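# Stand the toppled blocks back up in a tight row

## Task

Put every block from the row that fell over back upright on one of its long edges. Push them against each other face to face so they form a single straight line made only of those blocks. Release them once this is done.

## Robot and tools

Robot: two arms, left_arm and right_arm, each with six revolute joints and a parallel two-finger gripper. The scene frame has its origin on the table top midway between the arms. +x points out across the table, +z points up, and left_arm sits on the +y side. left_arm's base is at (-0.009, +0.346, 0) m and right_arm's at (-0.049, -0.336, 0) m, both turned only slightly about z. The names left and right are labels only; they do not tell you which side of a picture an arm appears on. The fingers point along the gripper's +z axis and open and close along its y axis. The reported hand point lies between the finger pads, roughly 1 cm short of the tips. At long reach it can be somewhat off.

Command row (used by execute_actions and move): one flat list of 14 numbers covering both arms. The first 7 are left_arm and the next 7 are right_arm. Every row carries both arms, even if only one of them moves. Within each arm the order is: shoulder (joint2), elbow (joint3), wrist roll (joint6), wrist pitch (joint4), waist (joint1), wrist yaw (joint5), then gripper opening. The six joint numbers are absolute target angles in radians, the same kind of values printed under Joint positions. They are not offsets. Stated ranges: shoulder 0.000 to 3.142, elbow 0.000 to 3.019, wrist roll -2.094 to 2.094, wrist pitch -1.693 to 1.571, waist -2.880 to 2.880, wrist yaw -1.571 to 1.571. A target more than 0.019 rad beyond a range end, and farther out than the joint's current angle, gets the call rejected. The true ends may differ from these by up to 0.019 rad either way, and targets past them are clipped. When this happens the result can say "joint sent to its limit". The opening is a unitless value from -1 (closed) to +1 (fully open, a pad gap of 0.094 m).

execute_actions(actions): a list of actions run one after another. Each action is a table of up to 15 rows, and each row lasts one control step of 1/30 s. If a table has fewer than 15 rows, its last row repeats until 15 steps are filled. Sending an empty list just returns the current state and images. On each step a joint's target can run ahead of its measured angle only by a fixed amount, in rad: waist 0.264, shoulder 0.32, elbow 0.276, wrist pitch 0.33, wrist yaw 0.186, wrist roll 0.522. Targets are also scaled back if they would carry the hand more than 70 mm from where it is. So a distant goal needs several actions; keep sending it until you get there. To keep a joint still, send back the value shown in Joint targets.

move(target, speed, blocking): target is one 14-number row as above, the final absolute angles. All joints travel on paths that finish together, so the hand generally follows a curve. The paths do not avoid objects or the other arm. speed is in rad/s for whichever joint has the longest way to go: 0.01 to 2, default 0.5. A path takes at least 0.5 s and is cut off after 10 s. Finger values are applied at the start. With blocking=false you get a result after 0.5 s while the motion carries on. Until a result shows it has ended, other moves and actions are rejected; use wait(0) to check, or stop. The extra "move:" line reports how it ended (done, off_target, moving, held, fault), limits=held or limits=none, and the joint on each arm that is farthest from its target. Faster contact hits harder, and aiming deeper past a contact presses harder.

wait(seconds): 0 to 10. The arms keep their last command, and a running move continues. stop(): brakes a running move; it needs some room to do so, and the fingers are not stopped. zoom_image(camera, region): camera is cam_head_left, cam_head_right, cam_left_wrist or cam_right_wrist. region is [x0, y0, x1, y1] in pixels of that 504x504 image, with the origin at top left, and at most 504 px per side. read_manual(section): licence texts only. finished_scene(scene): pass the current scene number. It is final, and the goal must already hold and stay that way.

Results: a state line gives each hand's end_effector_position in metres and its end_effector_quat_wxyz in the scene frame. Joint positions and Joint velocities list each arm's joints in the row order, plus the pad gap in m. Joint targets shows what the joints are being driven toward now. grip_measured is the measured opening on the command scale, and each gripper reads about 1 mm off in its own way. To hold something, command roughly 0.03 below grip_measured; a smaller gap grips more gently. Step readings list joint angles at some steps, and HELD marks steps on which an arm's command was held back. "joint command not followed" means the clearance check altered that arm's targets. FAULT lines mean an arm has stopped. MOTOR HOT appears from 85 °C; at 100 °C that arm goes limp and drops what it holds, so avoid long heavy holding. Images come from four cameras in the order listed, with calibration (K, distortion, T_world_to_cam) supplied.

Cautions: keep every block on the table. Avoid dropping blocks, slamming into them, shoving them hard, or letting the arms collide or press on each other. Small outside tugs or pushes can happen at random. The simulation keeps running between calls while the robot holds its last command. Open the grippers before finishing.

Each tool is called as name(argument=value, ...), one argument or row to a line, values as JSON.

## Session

execute_actions(
  actions=[],
)

Scene clock: 0.00 s.
left_arm: end_effector_position=(+0.5087, +0.3962, +0.2830) grip_measured=+1.000 end_effector_quat_wxyz=(+0.456, +0.454, +0.739, +0.198) | right_arm: end_effector_position=(+0.3761, -0.3782, +0.2251) grip_measured=+1.000 end_effector_quat_wxyz=(+0.197, +0.712, -0.517, +0.432)
Joint names: [shoulder, elbow, wrist roll, wrist pitch, waist, wrist yaw]
Joint positions: left_arm=[ 1.195  0.934  1.133 -0.295  0.231  0.284  0.094] | right_arm=[ 1.269  0.936 -1.857 -0.837  0.138  0.933  0.094]
Joint velocities: left_arm=[-0.005 -0.007 -0.051 -0.032 -0.015 -0.007  0.   ] | right_arm=[ 0.005  0.002 -0.022 -0.012 -0.005 -0.037  0.   ]
Joint targets: left_arm=[1.192 0.963 1.132 -0.289 0.231 0.284] | right_arm=[1.273 0.959 -1.857 -0.835 0.138 0.932]
camera_calibration (this result's frames):
cam_left_wrist: T_world_to_cam=[[-0.487299, -0.512958, -0.706692, 0.650255], [-0.638156, 0.761603, -0.112775, 0.0601806], [0.596067, 0.396025, -0.698476, -0.1415], [0, 0, 0, 1]] pos_world=[0.439617, 0.343757, 0.367483]
cam_right_wrist: T_world_to_cam=[[0.906698, 0.392348, 0.154798, -0.229349], [-0.157273, -0.0260484, 0.987212, -0.167401], [0.391363, -0.919448, 0.0380875, -0.379489], [0, 0, 0, 1]] pos_world=[0.330141, -0.263296, 0.215217]

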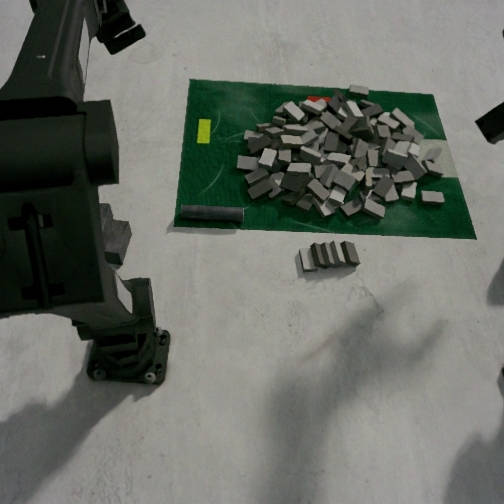

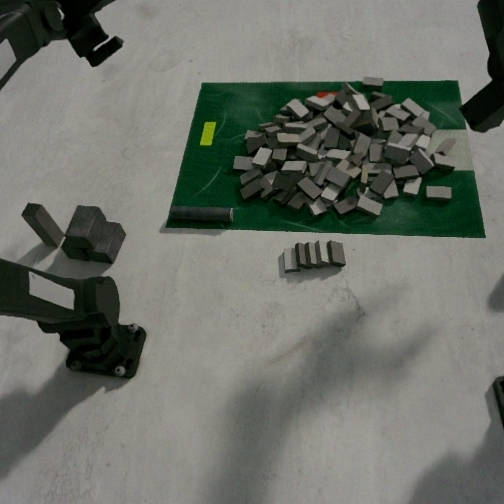

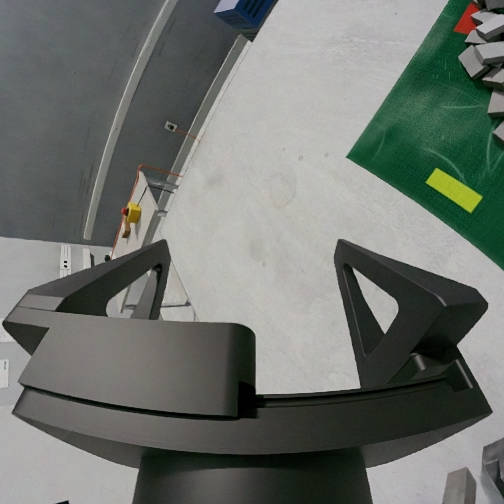

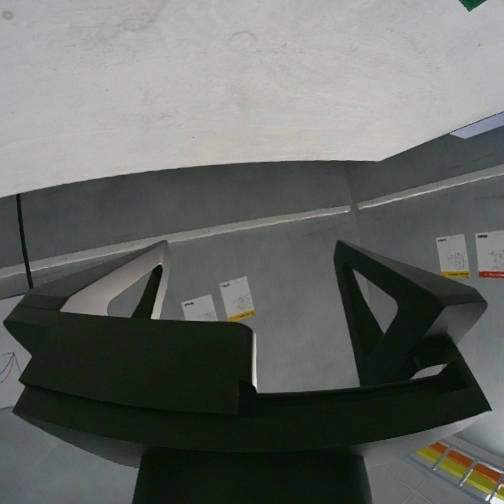

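zoom_image(
  camera="cam_head_left",
  region=[280,225,380,290],
)

move(
  target=[1.192,0.963,1.132,-0.289,0.231,0.284,1,1.585,1.145,0.76,-1.11,0.84,0,1],
  speed=1.5,
)

Region (280, 225, 380, 290) of cam_head_left's 504x504 image, scaled by 5.040, with more detail than that image has; it fills the top 328 rows of this view, and the rest is white.

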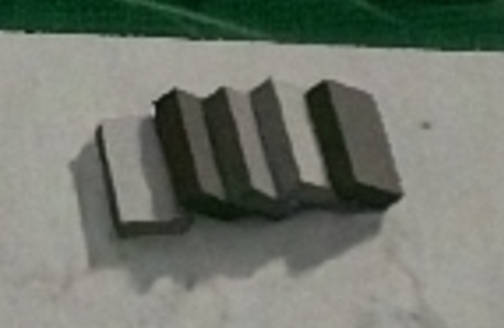

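Scene clock: 4.17 s.
left_arm: end_effector_position=(+0.5087, +0.3962, +0.2830) grip_measured=+1.000 end_effector_quat_wxyz=(+0.456, +0.454, +0.739, +0.198) | right_arm: end_effector_position=(+0.2095, +0.0067, +0.0917) grip_measured=+1.000 end_effector_quat_wxyz=(+0.002, -0.088, +0.996, +0.000)
Joint names: [shoulder, elbow, wrist roll, wrist pitch, waist, wrist yaw]
Joint positions: left_arm=[ 1.195  0.934  1.133 -0.295  0.231  0.284  0.094] | right_arm=[ 1.566  1.099  0.751 -1.101  0.833  0.002  0.094]
Joint velocities: left_arm=[-0.015  0.002  0.007  0.002 -0.005  0.007  0.   ] | right_arm=[-0.005 -0.007 -0.007 -0.002 -0.015 -0.051  0.   ]
Joint targets: left_arm=[1.192 0.963 1.132 -0.289 0.231 0.284] | right_arm=[1.585 1.145 0.760 -1.110 0.840 -0.000]
move: off_target (left_arm, right_arm); limits=none; left_arm: farthest joint: the elbow, 0.029 radians from its target (0.029 radians at the start); right_arm: farthest joint: the elbow, 0.046 radians from its target (0.209 radians at the start)
camera_calibration (this result's frames):
cam_left_wrist: T_world_to_cam=[[-0.487299, -0.512958, -0.706692, 0.650255], [-0.638156, 0.761603, -0.112775, 0.0601806], [0.596067, 0.396025, -0.698476, -0.1415], [0, 0, 0, 1]] pos_world=[0.439617, 0.343757, 0.367483]
cam_right_wrist: T_world_to_cam=[[0.186981, -0.982361, -0.00231363, -0.0342027], [-0.796945, -0.153065, 0.584337, 0.11989], [-0.574384, -0.107416, -0.811508, 0.319484], [0, 0, 0, 1]] pos_world=[0.285448, 0.0190693, 0.189128]

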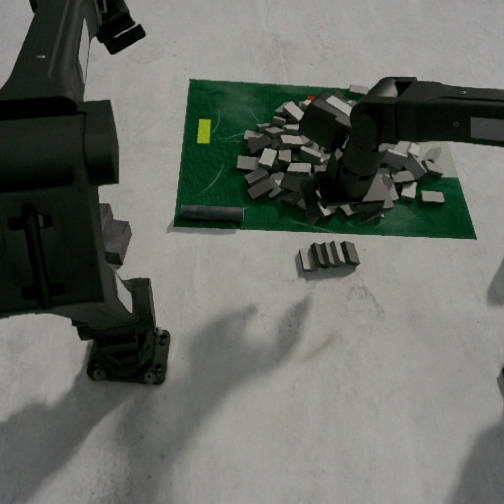

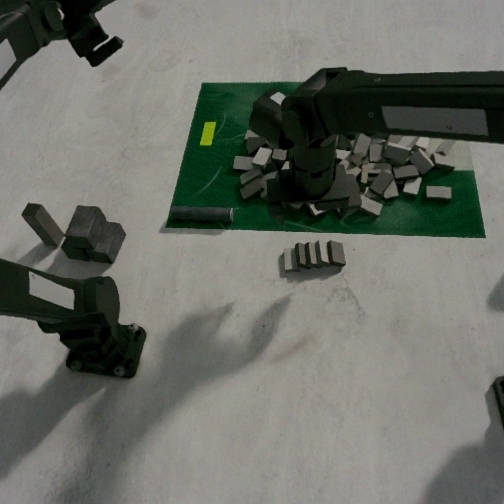

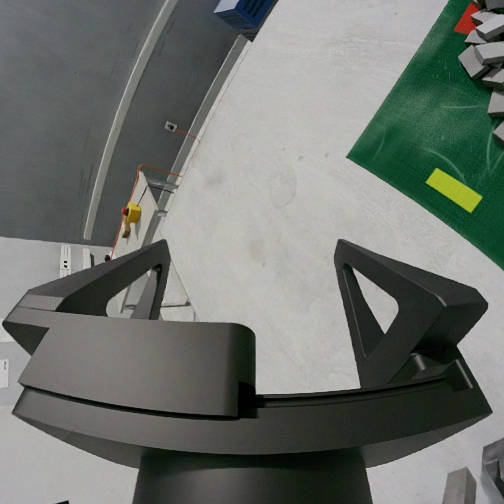

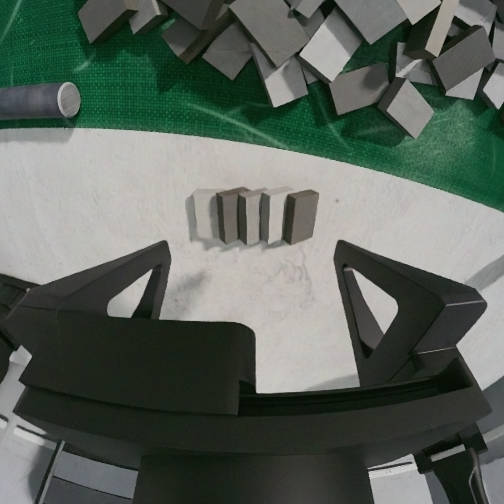

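move(
  target=[1.192,0.963,1.132,-0.289,0.231,0.284,1,1.615,0.98,0.77,-0.943,0.856,0,1],
  speed=0.3,
)

Scene clock: 6.70 s.
left_arm: end_effector_position=(+0.5087, +0.3962, +0.2830) grip_measured=+1.000 end_effector_quat_wxyz=(+0.456, +0.454, +0.739, +0.198) | right_arm: end_effector_position=(+0.1949, -0.0059, +0.0387) grip_measured=+1.000 end_effector_quat_wxyz=(-0.000, -0.088, +0.996, -0.002)
Joint names: [shoulder, elbow, wrist roll, wrist pitch, waist, wrist yaw]
Joint positions: left_arm=[ 1.195  0.934  1.133 -0.295  0.231  0.284  0.094] | right_arm=[ 1.601  0.979  0.762 -0.953  0.843  0.002  0.094]
Joint velocities: left_arm=[-0.005  0.002 -0.037  0.007 -0.015 -0.007  0.   ] | right_arm=[-0.015 -0.002 -0.037  0.002 -0.015 -0.022  0.   ]
Joint targets: left_arm=[1.192 0.963 1.132 -0.289 0.231 0.284] | right_arm=[1.615 0.980 0.770 -0.943 0.856 0.000]
move: off_target (left_arm); limits=none; left_arm: farthest joint: the elbow, 0.029 radians from its target (0.029 radians at the start); right_arm: farthest joint: the shoulder, 0.014 radians from its target (0.049 radians at the start)
camera_calibration (this result's frames):
cam_left_wrist: T_world_to_cam=[[-0.487299, -0.512958, -0.706692, 0.650255], [-0.638156, 0.761603, -0.112775, 0.0601806], [0.596067, 0.396025, -0.698476, -0.1415], [0, 0, 0, 1]] pos_world=[0.439617, 0.343757, 0.367483]
cam_right_wrist: T_world_to_cam=[[0.186605, -0.982433, 0.00181023, -0.0440558], [-0.794882, -0.149898, 0.587957, 0.136827], [-0.577357, -0.111155, -0.80889, 0.267245], [0, 0, 0, 1]] pos_world=[0.271278, 0.00693367, 0.135803]

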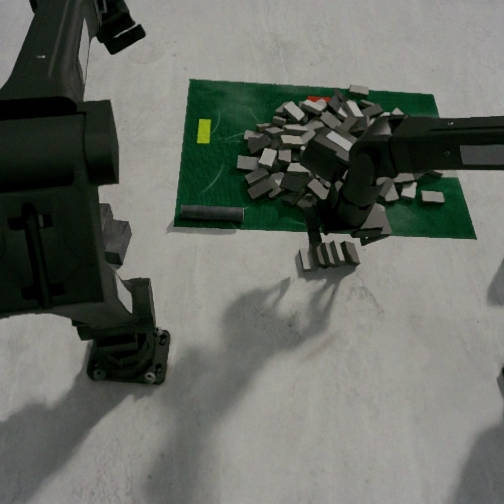

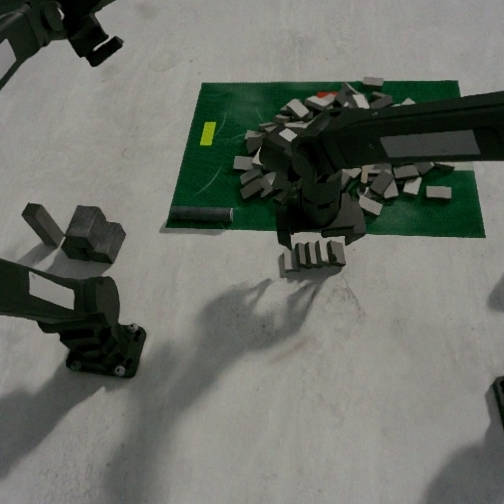

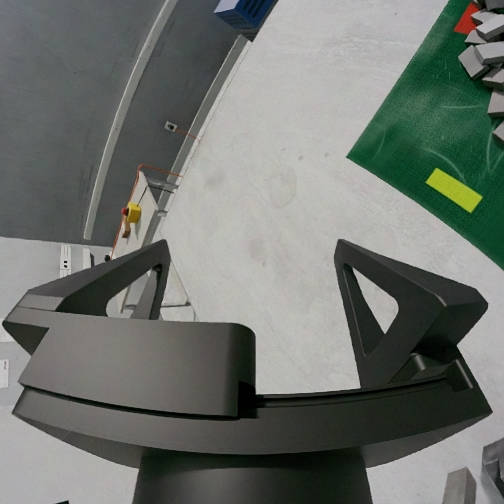

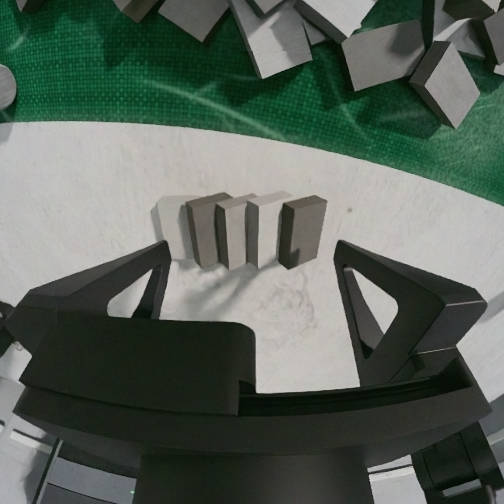

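move(
  target=[1.192,0.963,1.132,-0.289,0.231,0.284,1,1.655,0.955,0.77,-0.876,0.856,0,1],
  speed=0.15,
)

execute_actions(
  actions=[
    [[1.192,0.963,1.132,-0.289,0.231,0.284,1,1.655,0.955,0.77,-0.876,0.856,0,0.75]],
    [[1.192,0.963,1.132,-0.289,0.231,0.284,1,1.655,0.955,0.77,-0.876,0.856,0,0.6]],
    [[1.192,0.963,1.132,-0.289,0.231,0.284,1,1.655,0.955,0.77,-0.876,0.856,0,0.45]],
    [[1.192,0.963,1.132,-0.289,0.231,0.284,1,1.655,0.955,0.77,-0.876,0.856,0,0.3]],
  ],
)

Scene clock: 8.63 s.
left_arm: end_effector_position=(+0.5087, +0.3962, +0.2830) grip_measured=+1.000 end_effector_quat_wxyz=(+0.456, +0.454, +0.739, +0.198) | right_arm: end_effector_position=(+0.1962, -0.0042, +0.0176) grip_measured=+1.000 end_effector_quat_wxyz=(+0.002, -0.088, +0.996, +0.001)
Joint names: [shoulder, elbow, wrist roll, wrist pitch, waist, wrist yaw]
Joint positions: left_arm=[ 1.195  0.934  1.133 -0.295  0.231  0.284  0.094] | right_arm=[ 1.638  0.957  0.762 -0.886  0.843  0.002  0.094]
Joint velocities: left_arm=[ 0.005 -0.002  0.051  0.012 -0.005 -0.007  0.   ] | right_arm=[-0.015  0.002 -0.051  0.012 -0.005  0.007  0.   ]
Joint targets: left_arm=[1.192 0.963 1.132 -0.289 0.231 0.284] | right_arm=[1.655 0.955 0.770 -0.876 0.856 0.000]
move: off_target (left_arm); limits=none; left_arm: farthest joint: the elbow, 0.029 radians from its target (0.029 radians at the start); right_arm: farthest joint: the shoulder, 0.017 radians from its target (0.054 radians at the start)
camera_calibration (this result's frames):
cam_left_wrist: T_world_to_cam=[[-0.487299, -0.512958, -0.706692, 0.650255], [-0.638156, 0.761603, -0.112775, 0.0601806], [0.596067, 0.396025, -0.698476, -0.1415], [0, 0, 0, 1]] pos_world=[0.439617, 0.343757, 0.367483]
cam_right_wrist: T_world_to_cam=[[0.186609, -0.982428, -0.00338811, -0.042521], [-0.797527, -0.153499, 0.583428, 0.15107], [-0.573696, -0.106171, -0.812158, 0.250381], [0, 0, 0, 1]] pos_world=[0.27206, 0.0079984, 0.115066]

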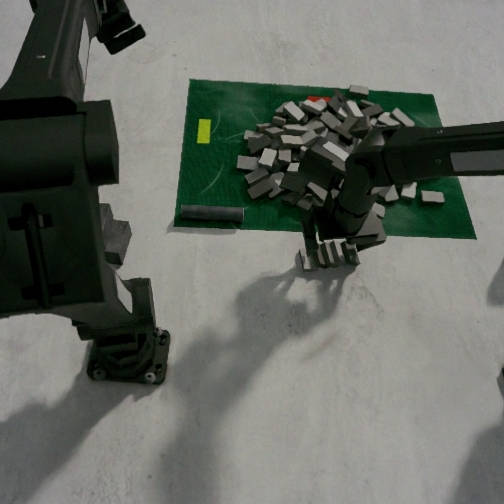

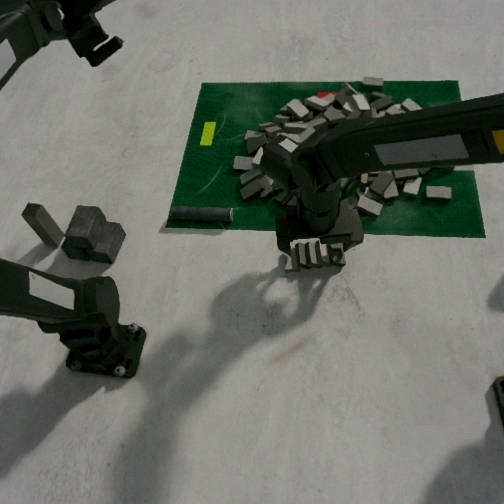

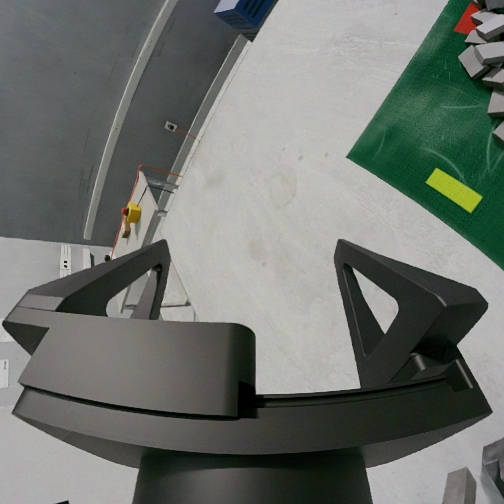

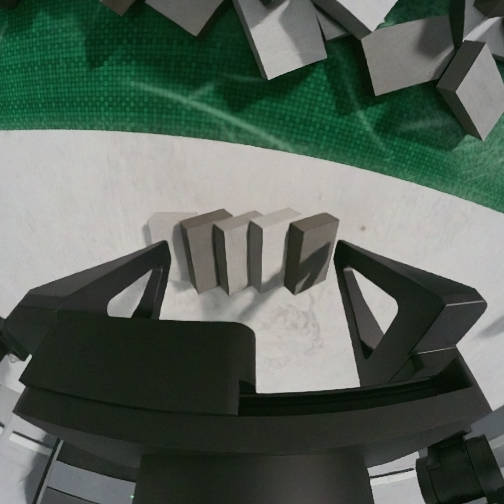

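Scene clock: 10.63 s.
left_arm: end_effector_position=(+0.5087, +0.3962, +0.2830) grip_measured=+1.000 end_effector_quat_wxyz=(+0.456, +0.454, +0.739, +0.198) | right_arm: end_effector_position=(+0.1968, -0.0027, +0.0215) grip_measured=+0.303 end_effector_quat_wxyz=(+0.005, -0.088, +0.996, +0.005)
Joint names: [shoulder, elbow, wrist roll, wrist pitch, waist, wrist yaw]
Joint positions: left_arm=[ 1.195  0.934  1.133 -0.295  0.231  0.284  0.094] | right_arm=[ 1.628  0.958  0.762 -0.885  0.843  0.001  0.061]
Joint velocities: left_arm=[ 0.005 -0.027  0.007 -0.002  0.005 -0.051  0.   ] | right_arm=[ 0.015 -0.012 -0.022  0.007 -0.005 -0.066 -0.001]
Joint targets: left_arm=[1.192 0.963 1.132 -0.289 0.231 0.284] | right_arm=[1.655 0.955 0.770 -0.876 0.856 0.000]
Step readings (joint positions; steps 1 to 15: 1st action; 16 to 30: 2nd action; 31 to 45: 3rd action; 46 to 60: 4th action):
0: left_arm=[1.195 0.934 1.133 -0.295 0.231 0.284] | right_arm=[1.638 0.957 0.762 -0.886 0.843 0.002]
1: left_arm=[1.195 0.934 1.133 -0.295 0.231 0.284] | right_arm=[1.638 0.957 0.762 -0.886 0.843 0.002]
2: left_arm=[1.195 0.934 1.133 -0.295 0.231 0.284] | right_arm=[1.638 0.957 0.762 -0.886 0.843 0.002]
4: left_arm=[1.195 0.934 1.133 -0.295 0.231 0.284] | right_arm=[1.638 0.957 0.762 -0.886 0.843 0.002]
8: left_arm=[1.195 0.934 1.133 -0.295 0.231 0.284] | right_arm=[1.638 0.957 0.762 -0.886 0.843 0.002]
15: left_arm=[1.195 0.934 1.133 -0.295 0.231 0.284] | right_arm=[1.638 0.957 0.762 -0.886 0.843 0.002]
16: left_arm=[1.195 0.934 1.133 -0.295 0.231 0.284] | right_arm=[1.638 0.957 0.762 -0.886 0.843 0.002]
17: left_arm=[1.195 0.934 1.133 -0.295 0.231 0.284] | right_arm=[1.638 0.957 0.762 -0.886 0.843 0.003]
19: left_arm=[1.195 0.934 1.133 -0.295 0.231 0.284] | right_arm=[1.638 0.957 0.762 -0.886 0.843 0.003]
23: left_arm=[1.195 0.934 1.133 -0.295 0.231 0.284] | right_arm=[1.638 0.957 0.762 -0.886 0.843 0.003]
30: left_arm=[1.195 0.934 1.133 -0.295 0.231 0.284] | right_arm=[1.638 0.957 0.762 -0.886 0.843 0.003]
31: left_arm=[1.195 0.934 1.133 -0.295 0.231 0.284] | right_arm=[1.638 0.957 0.762 -0.886 0.843 0.003]
32: left_arm=[1.195 0.934 1.133 -0.295 0.231 0.284] | right_arm=[1.637 0.957 0.762 -0.885 0.843 0.002]
34: left_arm=[1.195 0.934 1.133 -0.295 0.231 0.284] | right_arm=[1.636 0.957 0.762 -0.885 0.843 0.002]
38: left_arm=[1.195 0.934 1.133 -0.295 0.231 0.284] | right_arm=[1.636 0.957 0.762 -0.885 0.843 0.002]
45: left_arm=[1.195 0.934 1.133 -0.295 0.231 0.284] | right_arm=[1.636 0.957 0.762 -0.885 0.843 0.002]
46: left_arm=[1.195 0.934 1.133 -0.295 0.231 0.284] | right_arm=[1.636 0.957 0.762 -0.885 0.843 0.001]
47: left_arm=[1.195 0.934 1.133 -0.295 0.231 0.284] | right_arm=[1.630 0.958 0.762 -0.886 0.843 0.001]
49: left_arm=[1.195 0.934 1.133 -0.295 0.231 0.284] | right_arm=[1.628 0.958 0.762 -0.885 0.843 0.001]
53: left_arm=[1.195 0.934 1.133 -0.295 0.231 0.284] | right_arm=[1.628 0.958 0.762 -0.885 0.843 0.001]
60: Joint positions above
camera_calibration (this result's frames):
cam_left_wrist: T_world_to_cam=[[-0.487299, -0.512958, -0.706692, 0.650255], [-0.638156, 0.761603, -0.112775, 0.0601806], [0.596067, 0.396025, -0.698476, -0.1415], [0, 0, 0, 1]] pos_world=[0.439617, 0.343757, 0.367483]
cam_right_wrist: T_world_to_cam=[[0.186287, -0.982425, -0.0117719, -0.0409029], [-0.800847, -0.158776, 0.577438, 0.150292], [-0.569159, -0.0981419, -0.81635, 0.253366], [0, 0, 0, 1]] pos_world=[0.272186, 0.00854448, 0.119569]

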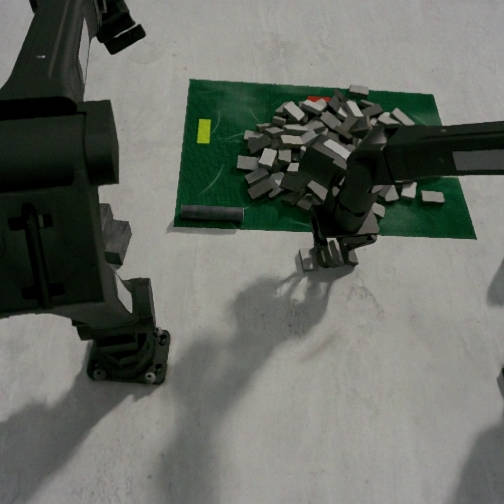

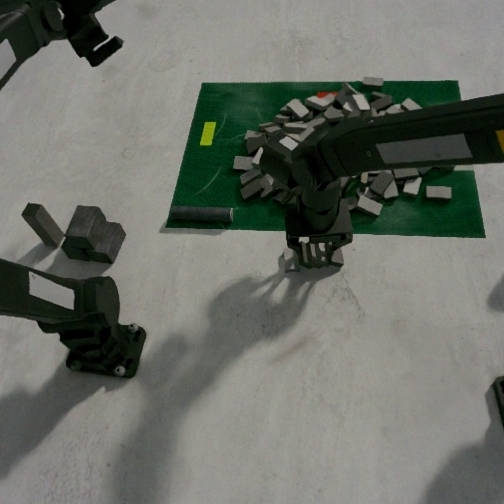

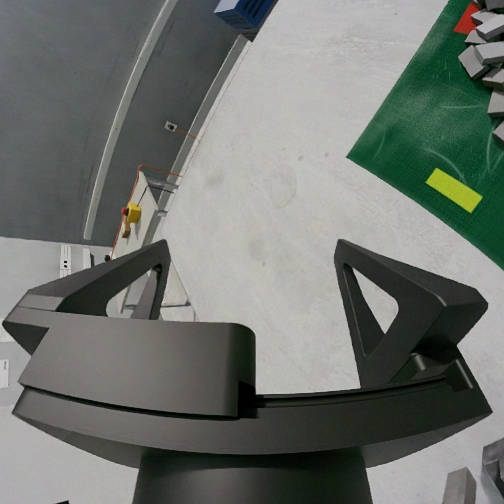

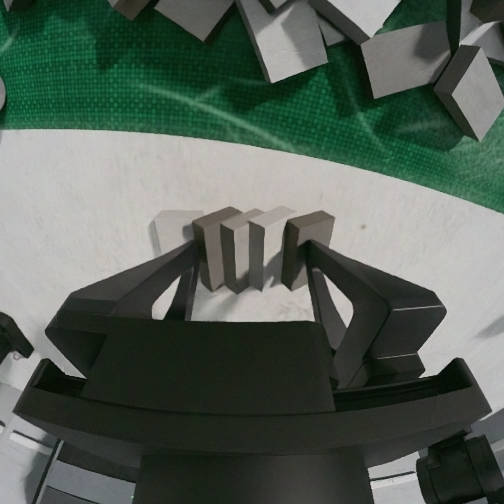

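execute_actions(
  actions=[
    [[1.192,0.963,1.132,-0.289,0.231,0.284,1,1.655,0.955,0.77,-0.876,0.856,0,0.8]],
    [[1.192,0.963,1.132,-0.289,0.231,0.284,1,1.668,0.95,0.77,-0.876,0.856,0,0.8]],
    [[1.192,0.963,1.132,-0.289,0.231,0.284,1,1.668,0.95,0.77,-0.876,0.856,0,0.6]],
    [[1.192,0.963,1.132,-0.289,0.231,0.284,1,1.668,0.95,0.77,-0.876,0.856,0,0.45]],
    [[1.192,0.963,1.132,-0.289,0.231,0.284,1,1.668,0.95,0.77,-0.876,0.856,0,0.3]],
  ],
)

Scene clock: 18.20 s.
left_arm: end_effector_position=(+0.5087, +0.3962, +0.2830) grip_measured=+1.000 end_effector_quat_wxyz=(+0.456, +0.454, +0.739, +0.198) | right_arm: end_effector_position=(+0.1948, -0.0059, +0.0126) grip_measured=+0.304 end_effector_quat_wxyz=(-0.000, -0.088, +0.996, -0.004)
Joint names: [shoulder, elbow, wrist roll, wrist pitch, waist, wrist yaw]
Joint positions: left_arm=[ 1.195  0.934  1.133 -0.295  0.231  0.284  0.094] | right_arm=[ 1.647  0.953  0.762 -0.882  0.844  0.005  0.061]
Joint velocities: left_arm=[-0.005 -0.007 -0.022 -0.007 -0.015 -0.022  0.   ] | right_arm=[-0.005 -0.002 -0.022 -0.007 -0.005 -0.007  0.   ]
Joint targets: left_arm=[1.192 0.963 1.132 -0.289 0.231 0.284] | right_arm=[1.668 0.950 0.770 -0.876 0.856 -0.000]
Step readings (joint positions; steps 1 to 15: 1st action; 16 to 30: 2nd action; 31 to 45: 3rd action; 46 to 60: 4th action; 61 to 75: 5th action):
0: left_arm=[1.195 0.934 1.133 -0.295 0.231 0.284] | right_arm=[1.628 0.958 0.762 -0.885 0.843 0.001]
1: left_arm=[1.195 0.934 1.133 -0.295 0.231 0.284] | right_arm=[1.628 0.958 0.762 -0.885 0.843 0.001]
2: left_arm=[1.195 0.934 1.133 -0.295 0.231 0.284] | right_arm=[1.629 0.958 0.762 -0.885 0.843 0.001]
4: left_arm=[1.195 0.934 1.133 -0.295 0.231 0.284] | right_arm=[1.631 0.958 0.762 -0.885 0.843 0.001]
8: left_arm=[1.195 0.934 1.133 -0.295 0.231 0.284] | right_arm=[1.633 0.958 0.762 -0.885 0.843 0.001]
15: left_arm=[1.195 0.934 1.133 -0.295 0.231 0.284] | right_arm=[1.633 0.958 0.762 -0.885 0.843 0.001]
16: left_arm=[1.195 0.934 1.133 -0.295 0.231 0.284] | right_arm=[1.634 0.958 0.762 -0.885 0.843 0.001]
17: left_arm=[1.195 0.934 1.133 -0.295 0.231 0.284] | right_arm=[1.635 0.958 0.762 -0.885 0.843 0.001]
19: left_arm=[1.195 0.934 1.133 -0.295 0.231 0.284] | right_arm=[1.639 0.958 0.762 -0.885 0.843 0.001]
23: left_arm=[1.195 0.934 1.133 -0.295 0.231 0.284] | right_arm=[1.647 0.956 0.762 -0.885 0.843 0.001]
30: left_arm=[1.195 0.934 1.133 -0.295 0.231 0.284] | right_arm=[1.647 0.953 0.762 -0.885 0.843 0.001]
31: left_arm=[1.195 0.934 1.133 -0.295 0.231 0.284] | right_arm=[1.647 0.953 0.762 -0.885 0.843 0.002]
32: left_arm=[1.195 0.934 1.133 -0.295 0.231 0.284] | right_arm=[1.647 0.953 0.762 -0.885 0.843 0.001]
34: left_arm=[1.195 0.934 1.133 -0.295 0.231 0.284] | right_arm=[1.647 0.953 0.762 -0.883 0.844 0.001]
38: left_arm=[1.195 0.934 1.133 -0.295 0.231 0.284] | right_arm=[1.647 0.953 0.762 -0.883 0.844 0.001]
45: left_arm=[1.195 0.934 1.133 -0.295 0.231 0.284] | right_arm=[1.647 0.953 0.762 -0.883 0.844 0.001]
46: left_arm=[1.195 0.934 1.133 -0.295 0.231 0.284] | right_arm=[1.647 0.953 0.762 -0.883 0.844 -0.001]
47: left_arm=[1.195 0.934 1.133 -0.295 0.231 0.284] | right_arm=[1.647 0.953 0.762 -0.882 0.844 -0.001]
49: left_arm=[1.195 0.934 1.133 -0.295 0.231 0.284] | right_arm=[1.647 0.953 0.762 -0.882 0.844 -0.001]
53: left_arm=[1.195 0.934 1.133 -0.295 0.231 0.284] | right_arm=[1.647 0.953 0.762 -0.882 0.844 -0.001]
60: left_arm=[1.195 0.934 1.133 -0.295 0.231 0.284] | right_arm=[1.647 0.953 0.762 -0.882 0.844 -0.001]
61: left_arm=[1.195 0.934 1.133 -0.295 0.231 0.284] | right_arm=[1.647 0.953 0.762 -0.882 0.844 -0.001]
62: left_arm=[1.195 0.934 1.133 -0.295 0.231 0.284] | right_arm=[1.647 0.953 0.762 -0.882 0.844 0.002]
64: left_arm=[1.195 0.934 1.133 -0.295 0.231 0.284] | right_arm=[1.647 0.953 0.762 -0.882 0.844 0.004]
68: left_arm=[1.195 0.934 1.133 -0.295 0.231 0.284] | right_arm=[1.647 0.953 0.762 -0.882 0.844 0.005]
75: Joint positions above
camera_calibration (this result's frames):
cam_left_wrist: T_world_to_cam=[[-0.487299, -0.512958, -0.706692, 0.650255], [-0.638156, 0.761603, -0.112775, 0.0601806], [0.596067, 0.396025, -0.698476, -0.1415], [0, 0, 0, 1]] pos_world=[0.439617, 0.343757, 0.367483]
cam_right_wrist: T_world_to_cam=[[0.186988, -0.982351, 0.00478583, -0.0441009], [-0.795248, -0.148509, 0.587815, 0.152188], [-0.576729, -0.11372, -0.808982, 0.245932], [0, 0, 0, 1]] pos_world=[0.271109, 0.00724619, 0.109707]

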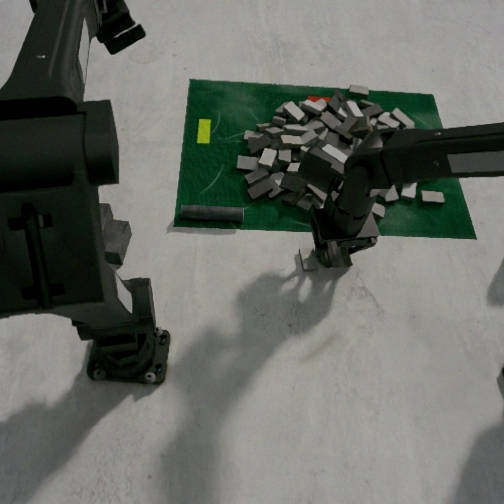

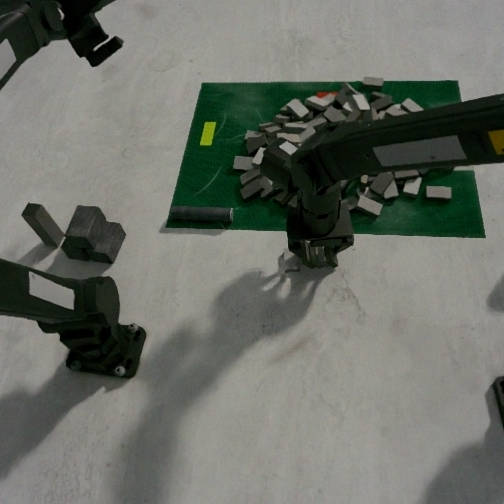

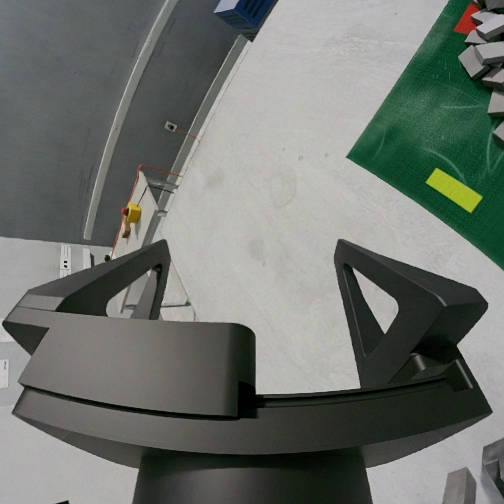

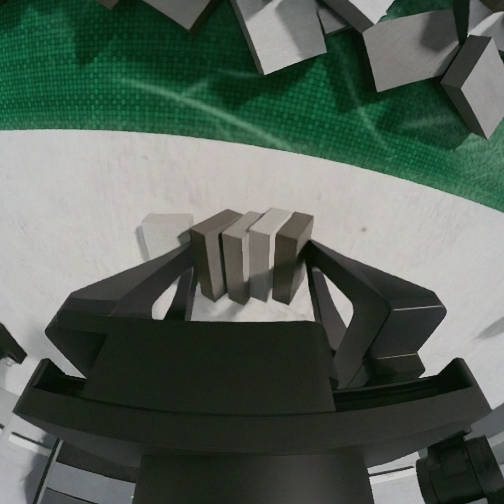

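Working.

execute_actions(
  actions=[
    [[1.192,0.963,1.132,-0.289,0.231,0.284,1,1.668,0.95,0.77,-0.876,0.856,0,0.17]],
    [[1.192,0.963,1.132,-0.289,0.231,0.284,1,1.668,0.95,0.77,-0.876,0.856,0,0.04]],
    [[1.192,0.963,1.132,-0.289,0.231,0.284,1,1.668,0.95,0.77,-0.876,0.856,0,-0.08]],
    [[1.192,0.963,1.132,-0.289,0.231,0.284,1,1.668,0.95,0.77,-0.876,0.856,0,-0.2]],
  ],
)

Scene clock: 21.13 s.
left_arm: end_effector_position=(+0.5087, +0.3962, +0.2830) grip_measured=+1.000 end_effector_quat_wxyz=(+0.456, +0.454, +0.739, +0.198) | right_arm: end_effector_position=(+0.1951, -0.0069, +0.0136) grip_measured=-0.007 end_effector_quat_wxyz=(+0.001, -0.088, +0.996, -0.006)
Joint names: [shoulder, elbow, wrist roll, wrist pitch, waist, wrist yaw]
Joint positions: left_arm=[ 1.195  0.934  1.133 -0.295  0.231  0.284  0.094] | right_arm=[ 1.645  0.953  0.763 -0.885  0.844  0.009  0.047]
Joint velocities: left_arm=[-0.015 -0.022 -0.007  0.007  0.005 -0.051  0.   ] | right_arm=[-0.015  0.002 -0.007 -0.017 -0.005  0.037  0.   ]
Joint targets: left_arm=[1.192 0.963 1.132 -0.289 0.231 0.284] | right_arm=[1.668 0.950 0.770 -0.876 0.856 -0.000]
Step readings (joint positions; steps 1 to 15: 1st action; 16 to 30: 2nd action; 31 to 45: 3rd action; 46 to 60: 4th action):
0: left_arm=[1.195 0.934 1.133 -0.295 0.231 0.284] | right_arm=[1.647 0.953 0.762 -0.882 0.844 0.005]
1: left_arm=[1.195 0.934 1.133 -0.295 0.231 0.284] | right_arm=[1.647 0.953 0.762 -0.882 0.844 0.006]
2: left_arm=[1.195 0.934 1.133 -0.295 0.231 0.284] | right_arm=[1.647 0.953 0.763 -0.882 0.844 0.006]
4: left_arm=[1.195 0.934 1.133 -0.295 0.231 0.284] | right_arm=[1.647 0.953 0.763 -0.882 0.844 0.006]
8: left_arm=[1.195 0.934 1.133 -0.295 0.231 0.284] | right_arm=[1.647 0.953 0.763 -0.882 0.844 0.006]
15: left_arm=[1.195 0.934 1.133 -0.295 0.231 0.284] | right_arm=[1.647 0.953 0.763 -0.882 0.844 0.006]
16: left_arm=[1.195 0.934 1.133 -0.295 0.231 0.284] | right_arm=[1.647 0.953 0.763 -0.882 0.844 0.006]
17: left_arm=[1.195 0.934 1.133 -0.295 0.231 0.284] | right_arm=[1.647 0.953 0.763 -0.882 0.844 0.007]
19: left_arm=[1.195 0.934 1.133 -0.295 0.231 0.284] | right_arm=[1.647 0.953 0.763 -0.882 0.844 0.007]
23: left_arm=[1.195 0.934 1.133 -0.295 0.231 0.284] | right_arm=[1.647 0.953 0.763 -0.882 0.844 0.007]
30: left_arm=[1.195 0.934 1.133 -0.295 0.231 0.284] | right_arm=[1.647 0.953 0.763 -0.882 0.844 0.007]
31: left_arm=[1.195 0.934 1.133 -0.295 0.231 0.284] | right_arm=[1.647 0.953 0.763 -0.883 0.844 0.007]
32: left_arm=[1.195 0.934 1.133 -0.295 0.231 0.284] | right_arm=[1.646 0.953 0.763 -0.885 0.844 0.009]
34: left_arm=[1.195 0.934 1.133 -0.295 0.231 0.284] | right_arm=[1.645 0.953 0.763 -0.885 0.844 0.009]
38: left_arm=[1.195 0.934 1.133 -0.295 0.231 0.284] | right_arm=[1.645 0.953 0.763 -0.885 0.844 0.009]
45: left_arm=[1.195 0.934 1.133 -0.295 0.231 0.284] | right_arm=[1.645 0.953 0.763 -0.885 0.844 0.009]
46: left_arm=[1.195 0.934 1.133 -0.295 0.231 0.284] | right_arm=[1.645 0.953 0.763 -0.885 0.844 0.009]
47: left_arm=[1.195 0.934 1.133 -0.295 0.231 0.284] | right_arm=[1.645 0.953 0.763 -0.885 0.844 0.009]
49: left_arm=[1.195 0.934 1.133 -0.295 0.231 0.284] | right_arm=[1.645 0.953 0.763 -0.885 0.844 0.009]
53: left_arm=[1.195 0.934 1.133 -0.295 0.231 0.284] | right_arm=[1.645 0.953 0.763 -0.885 0.844 0.009]
60: Joint positions above
camera_calibration (this result's frames):
cam_left_wrist: T_world_to_cam=[[-0.487299, -0.512958, -0.706692, 0.650255], [-0.638156, 0.761603, -0.112775, 0.0601806], [0.596067, 0.396025, -0.698476, -0.1415], [0, 0, 0, 1]] pos_world=[0.439617, 0.343757, 0.367483]
cam_right_wrist: T_world_to_cam=[[0.18662, -0.982392, 0.0089139, -0.0451545], [-0.797072, -0.146099, 0.585945, 0.152047], [-0.574325, -0.116454, -0.810302, 0.246223], [0, 0, 0, 1]] pos_world=[0.271031, 0.00652812, 0.110826]

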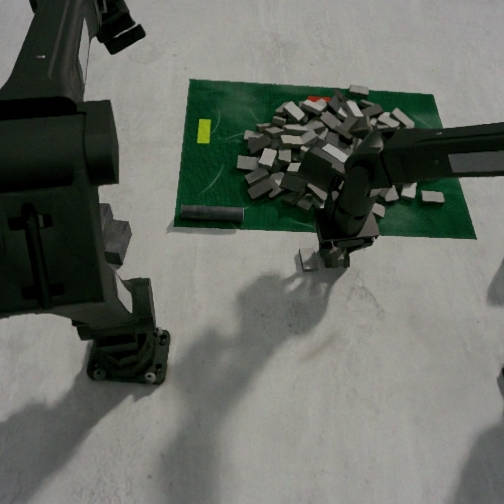

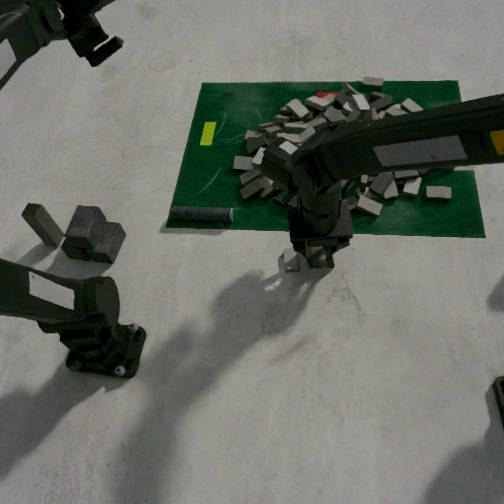

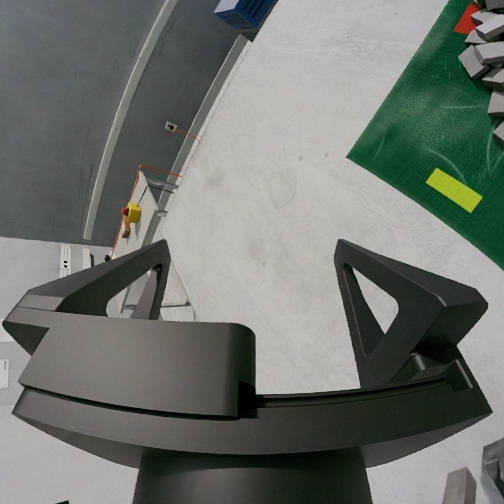

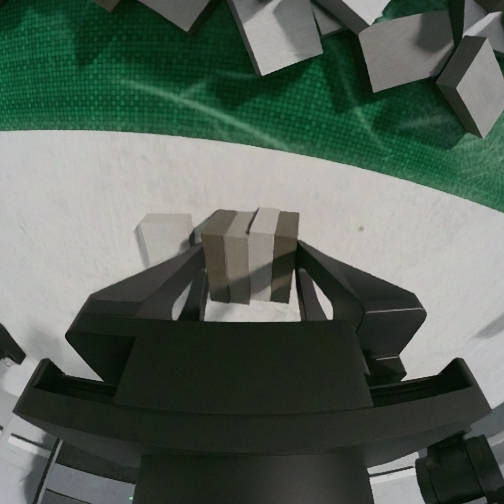

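move(
  target=[1.192,0.963,1.132,-0.289,0.231,0.284,1,1.58,1.03,0.77,-0.97,0.856,0,-0.2],
  speed=0.3,
)

move(
  target=[1.192,0.963,1.132,-0.289,0.231,0.284,1,1.92,1.54,1.58,-1.14,1.2,0,-0.2],
  speed=0.6,
)

move(
  target=[1.192,0.963,1.132,-0.289,0.231,0.284,1,1.99,1.452,1.58,-1.034,1.2,0,-0.2],
  speed=0.15,
)

Scene clock: 24.10 s.
left_arm: end_effector_position=(+0.5087, +0.3962, +0.2830) grip_measured=+1.000 end_effector_quat_wxyz=(+0.456, +0.454, +0.739, +0.198) | right_arm: end_effector_position=(+0.1920, -0.0094, +0.0354) grip_measured=-0.041 end_effector_quat_wxyz=(-0.006, -0.088, +0.996, -0.009)
Joint names: [shoulder, elbow, wrist roll, wrist pitch, waist, wrist yaw]
Joint positions: left_arm=[ 1.195  0.934  1.133 -0.295  0.231  0.284  0.094] | right_arm=[ 1.606  0.975  0.763 -0.961  0.844  0.003  0.045]
Joint velocities: left_arm=[ 0.005  0.007 -0.022 -0.002 -0.005 -0.066  0.   ] | right_arm=[-0.015 -0.012 -0.066  0.012 -0.005 -0.051  0.001]
Joint targets: left_arm=[1.192 0.963 1.132 -0.289 0.231 0.284] | right_arm=[1.580 1.030 0.770 -0.970 0.856 0.000]
move: off_target (left_arm, right_arm); limits=none; left_arm: farthest joint: the elbow, 0.029 radians from its target (0.029 radians at the start); right_arm: farthest joint: the elbow, 0.055 radians from its target (0.077 radians at the start)
camera_calibration (this result's frames):
cam_left_wrist: T_world_to_cam=[[-0.487299, -0.512958, -0.706692, 0.650255], [-0.638156, 0.761603, -0.112775, 0.0601806], [0.596067, 0.396025, -0.698476, -0.1415], [0, 0, 0, 1]] pos_world=[0.439617, 0.343757, 0.367483]
cam_right_wrist: T_world_to_cam=[[0.1867, -0.982304, 0.0148782, -0.0474218], [-0.789147, -0.140933, 0.597817, 0.134585], [-0.585141, -0.123353, -0.801495, 0.263614], [0, 0, 0, 1]] pos_world=[0.269312, 0.00490257, 0.131534]

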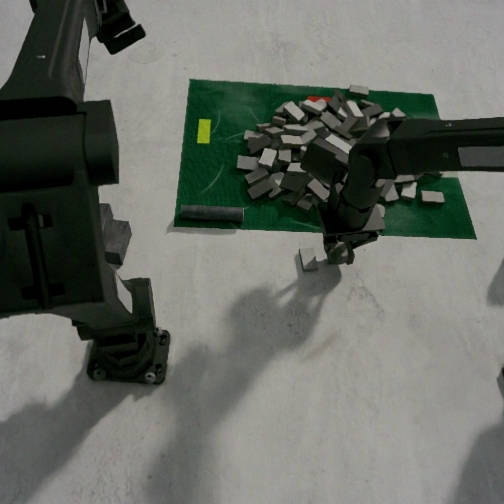

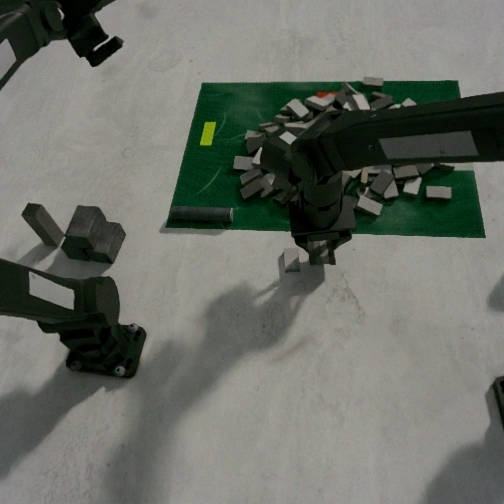

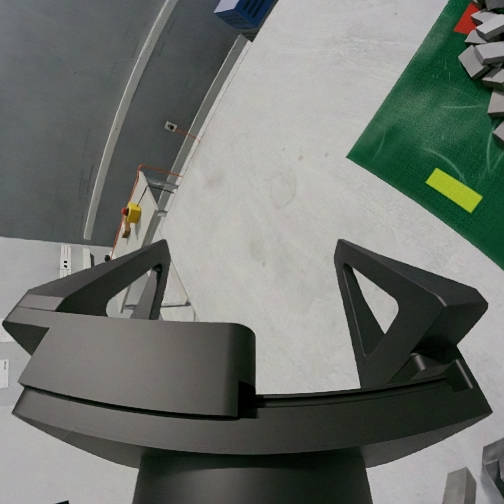

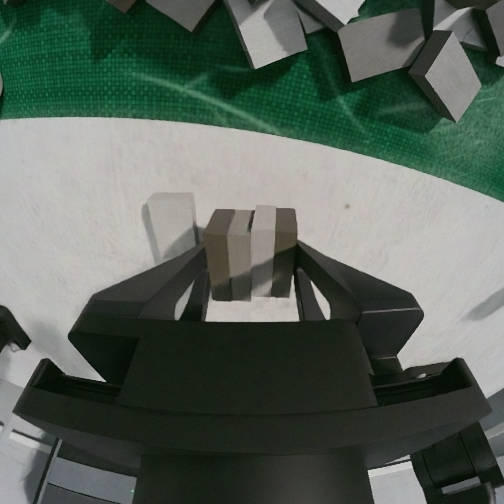

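Scene clock: 26.30 s.
left_arm: end_effector_position=(+0.5087, +0.3962, +0.2830) grip_measured=+1.000 end_effector_quat_wxyz=(+0.456, +0.454, +0.739, +0.198) | right_arm: end_effector_position=(+0.1050, +0.2023, +0.0543) grip_measured=-0.041 end_effector_quat_wxyz=(+0.000, +0.138, +0.990, -0.001)
Joint names: [shoulder, elbow, wrist roll, wrist pitch, waist, wrist yaw]
Joint positions: left_arm=[ 1.195  0.934  1.133 -0.295  0.231  0.284  0.094] | right_arm=[ 1.92   1.479  1.571 -1.131  1.199  0.001  0.045]
Joint velocities: left_arm=[-0.005  0.002 -0.022 -0.007 -0.005 -0.007  0.   ] | right_arm=[ 0.005 -0.022  0.007 -0.002 -0.005 -0.022 -0.   ]
Joint targets: left_arm=[1.192 0.963 1.132 -0.289 0.231 0.284] | right_arm=[1.920 1.540 1.580 -1.140 1.200 -0.000]
move: off_target (left_arm, right_arm); limits=none; left_arm: farthest joint: the elbow, 0.029 radians from its target (0.029 radians at the start); right_arm: farthest joint: the elbow, 0.061 radians from its target (0.565 radians at the start)
camera_calibration (this result's frames):
cam_left_wrist: T_world_to_cam=[[-0.487299, -0.512958, -0.706692, 0.650255], [-0.638156, 0.761603, -0.112775, 0.0601806], [0.596067, 0.396025, -0.698476, -0.1415], [0, 0, 0, 1]] pos_world=[0.439617, 0.343757, 0.367483]
cam_right_wrist: T_world_to_cam=[[-0.262381, -0.964964, -0.000996938, 0.220991], [-0.78175, 0.211958, 0.586464, 0.0128654], [-0.565706, 0.154657, -0.809974, 0.196144], [0, 0, 0, 1]] pos_world=[0.179001, 0.180187, 0.151547]

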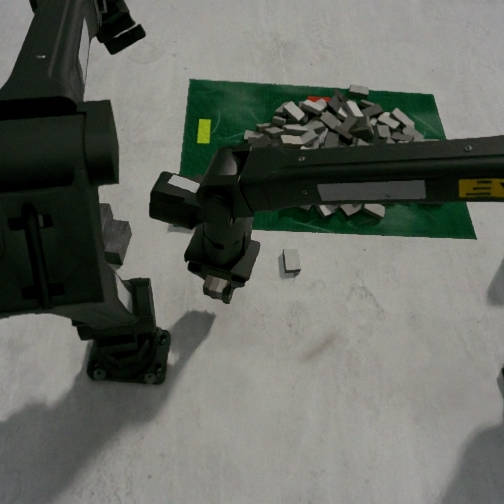

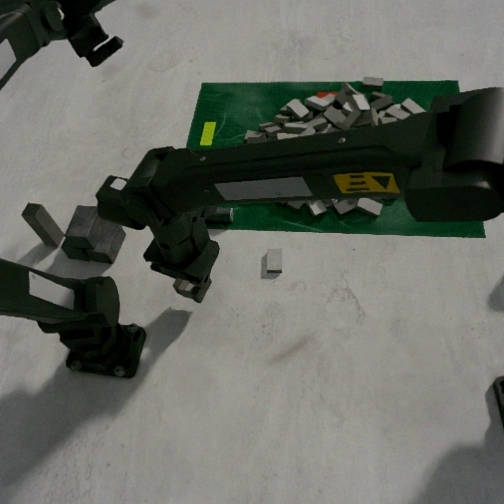

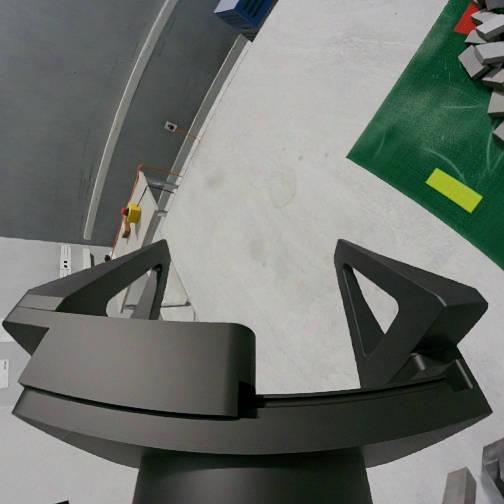

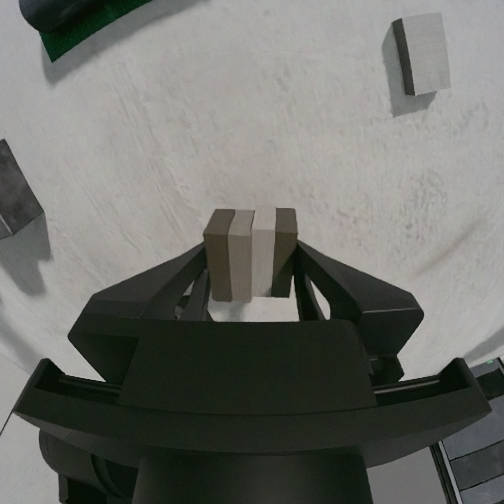

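Scene clock: 27.23 s.
left_arm: end_effector_position=(+0.5087, +0.3962, +0.2830) grip_measured=+1.000 end_effector_quat_wxyz=(+0.456, +0.454, +0.739, +0.198) | right_arm: end_effector_position=(+0.1047, +0.2019, +0.0171) grip_measured=-0.041 end_effector_quat_wxyz=(-0.001, +0.139, +0.990, -0.006)
Joint names: [shoulder, elbow, wrist roll, wrist pitch, waist, wrist yaw]
Joint positions: left_arm=[ 1.195  0.934  1.133 -0.295  0.231  0.284  0.094] | right_arm=[ 1.97   1.449  1.573 -1.063  1.199  0.     0.045]
Joint velocities: left_arm=[-0.015 -0.007 -0.037 -0.017  0.005 -0.007  0.   ] | right_arm=[-0.005 -0.017  0.007 -0.012  0.015  0.037 -0.001]
Joint targets: left_arm=[1.192 0.963 1.132 -0.289 0.231 0.284] | right_arm=[1.990 1.452 1.580 -1.034 1.200 -0.000]
move: off_target (left_arm, right_arm); limits=none; left_arm: farthest joint: the elbow, 0.029 radians from its target (0.029 radians at the start); right_arm: farthest joint: the wrist pitch, 0.029 radians from its target (0.097 radians at the start)
camera_calibration (this result's frames):
cam_left_wrist: T_world_to_cam=[[-0.487299, -0.512958, -0.706692, 0.650255], [-0.638156, 0.761603, -0.112775, 0.0601806], [0.596067, 0.396025, -0.698476, -0.1415], [0, 0, 0, 1]] pos_world=[0.439617, 0.343757, 0.367483]
cam_right_wrist: T_world_to_cam=[[-0.26384, -0.96451, 0.0104376, 0.220357], [-0.779157, 0.219491, 0.587143, 0.0328012], [-0.568596, 0.14678, -0.809416, 0.16777], [0, 0, 0, 1]] pos_world=[0.17909, 0.180712, 0.114236]

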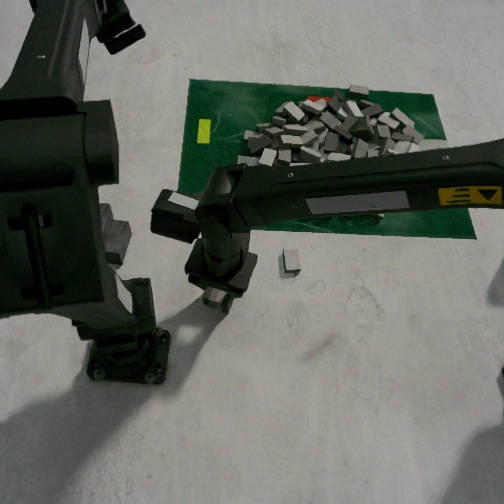

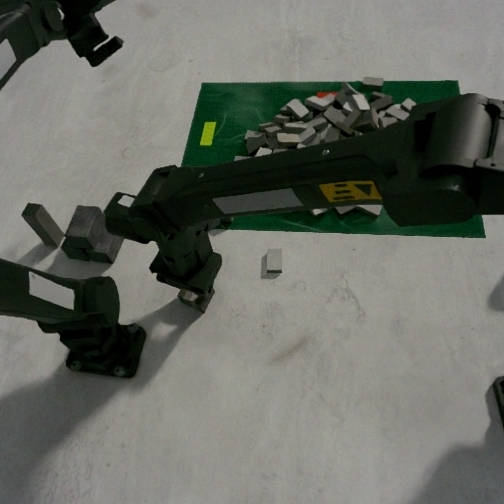

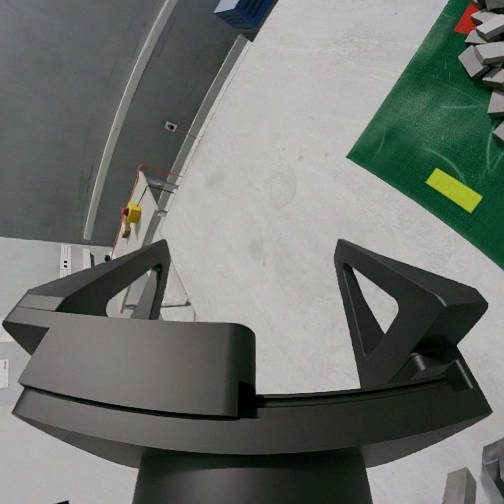

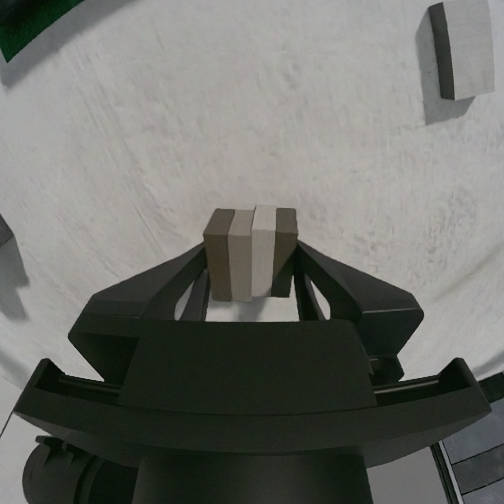

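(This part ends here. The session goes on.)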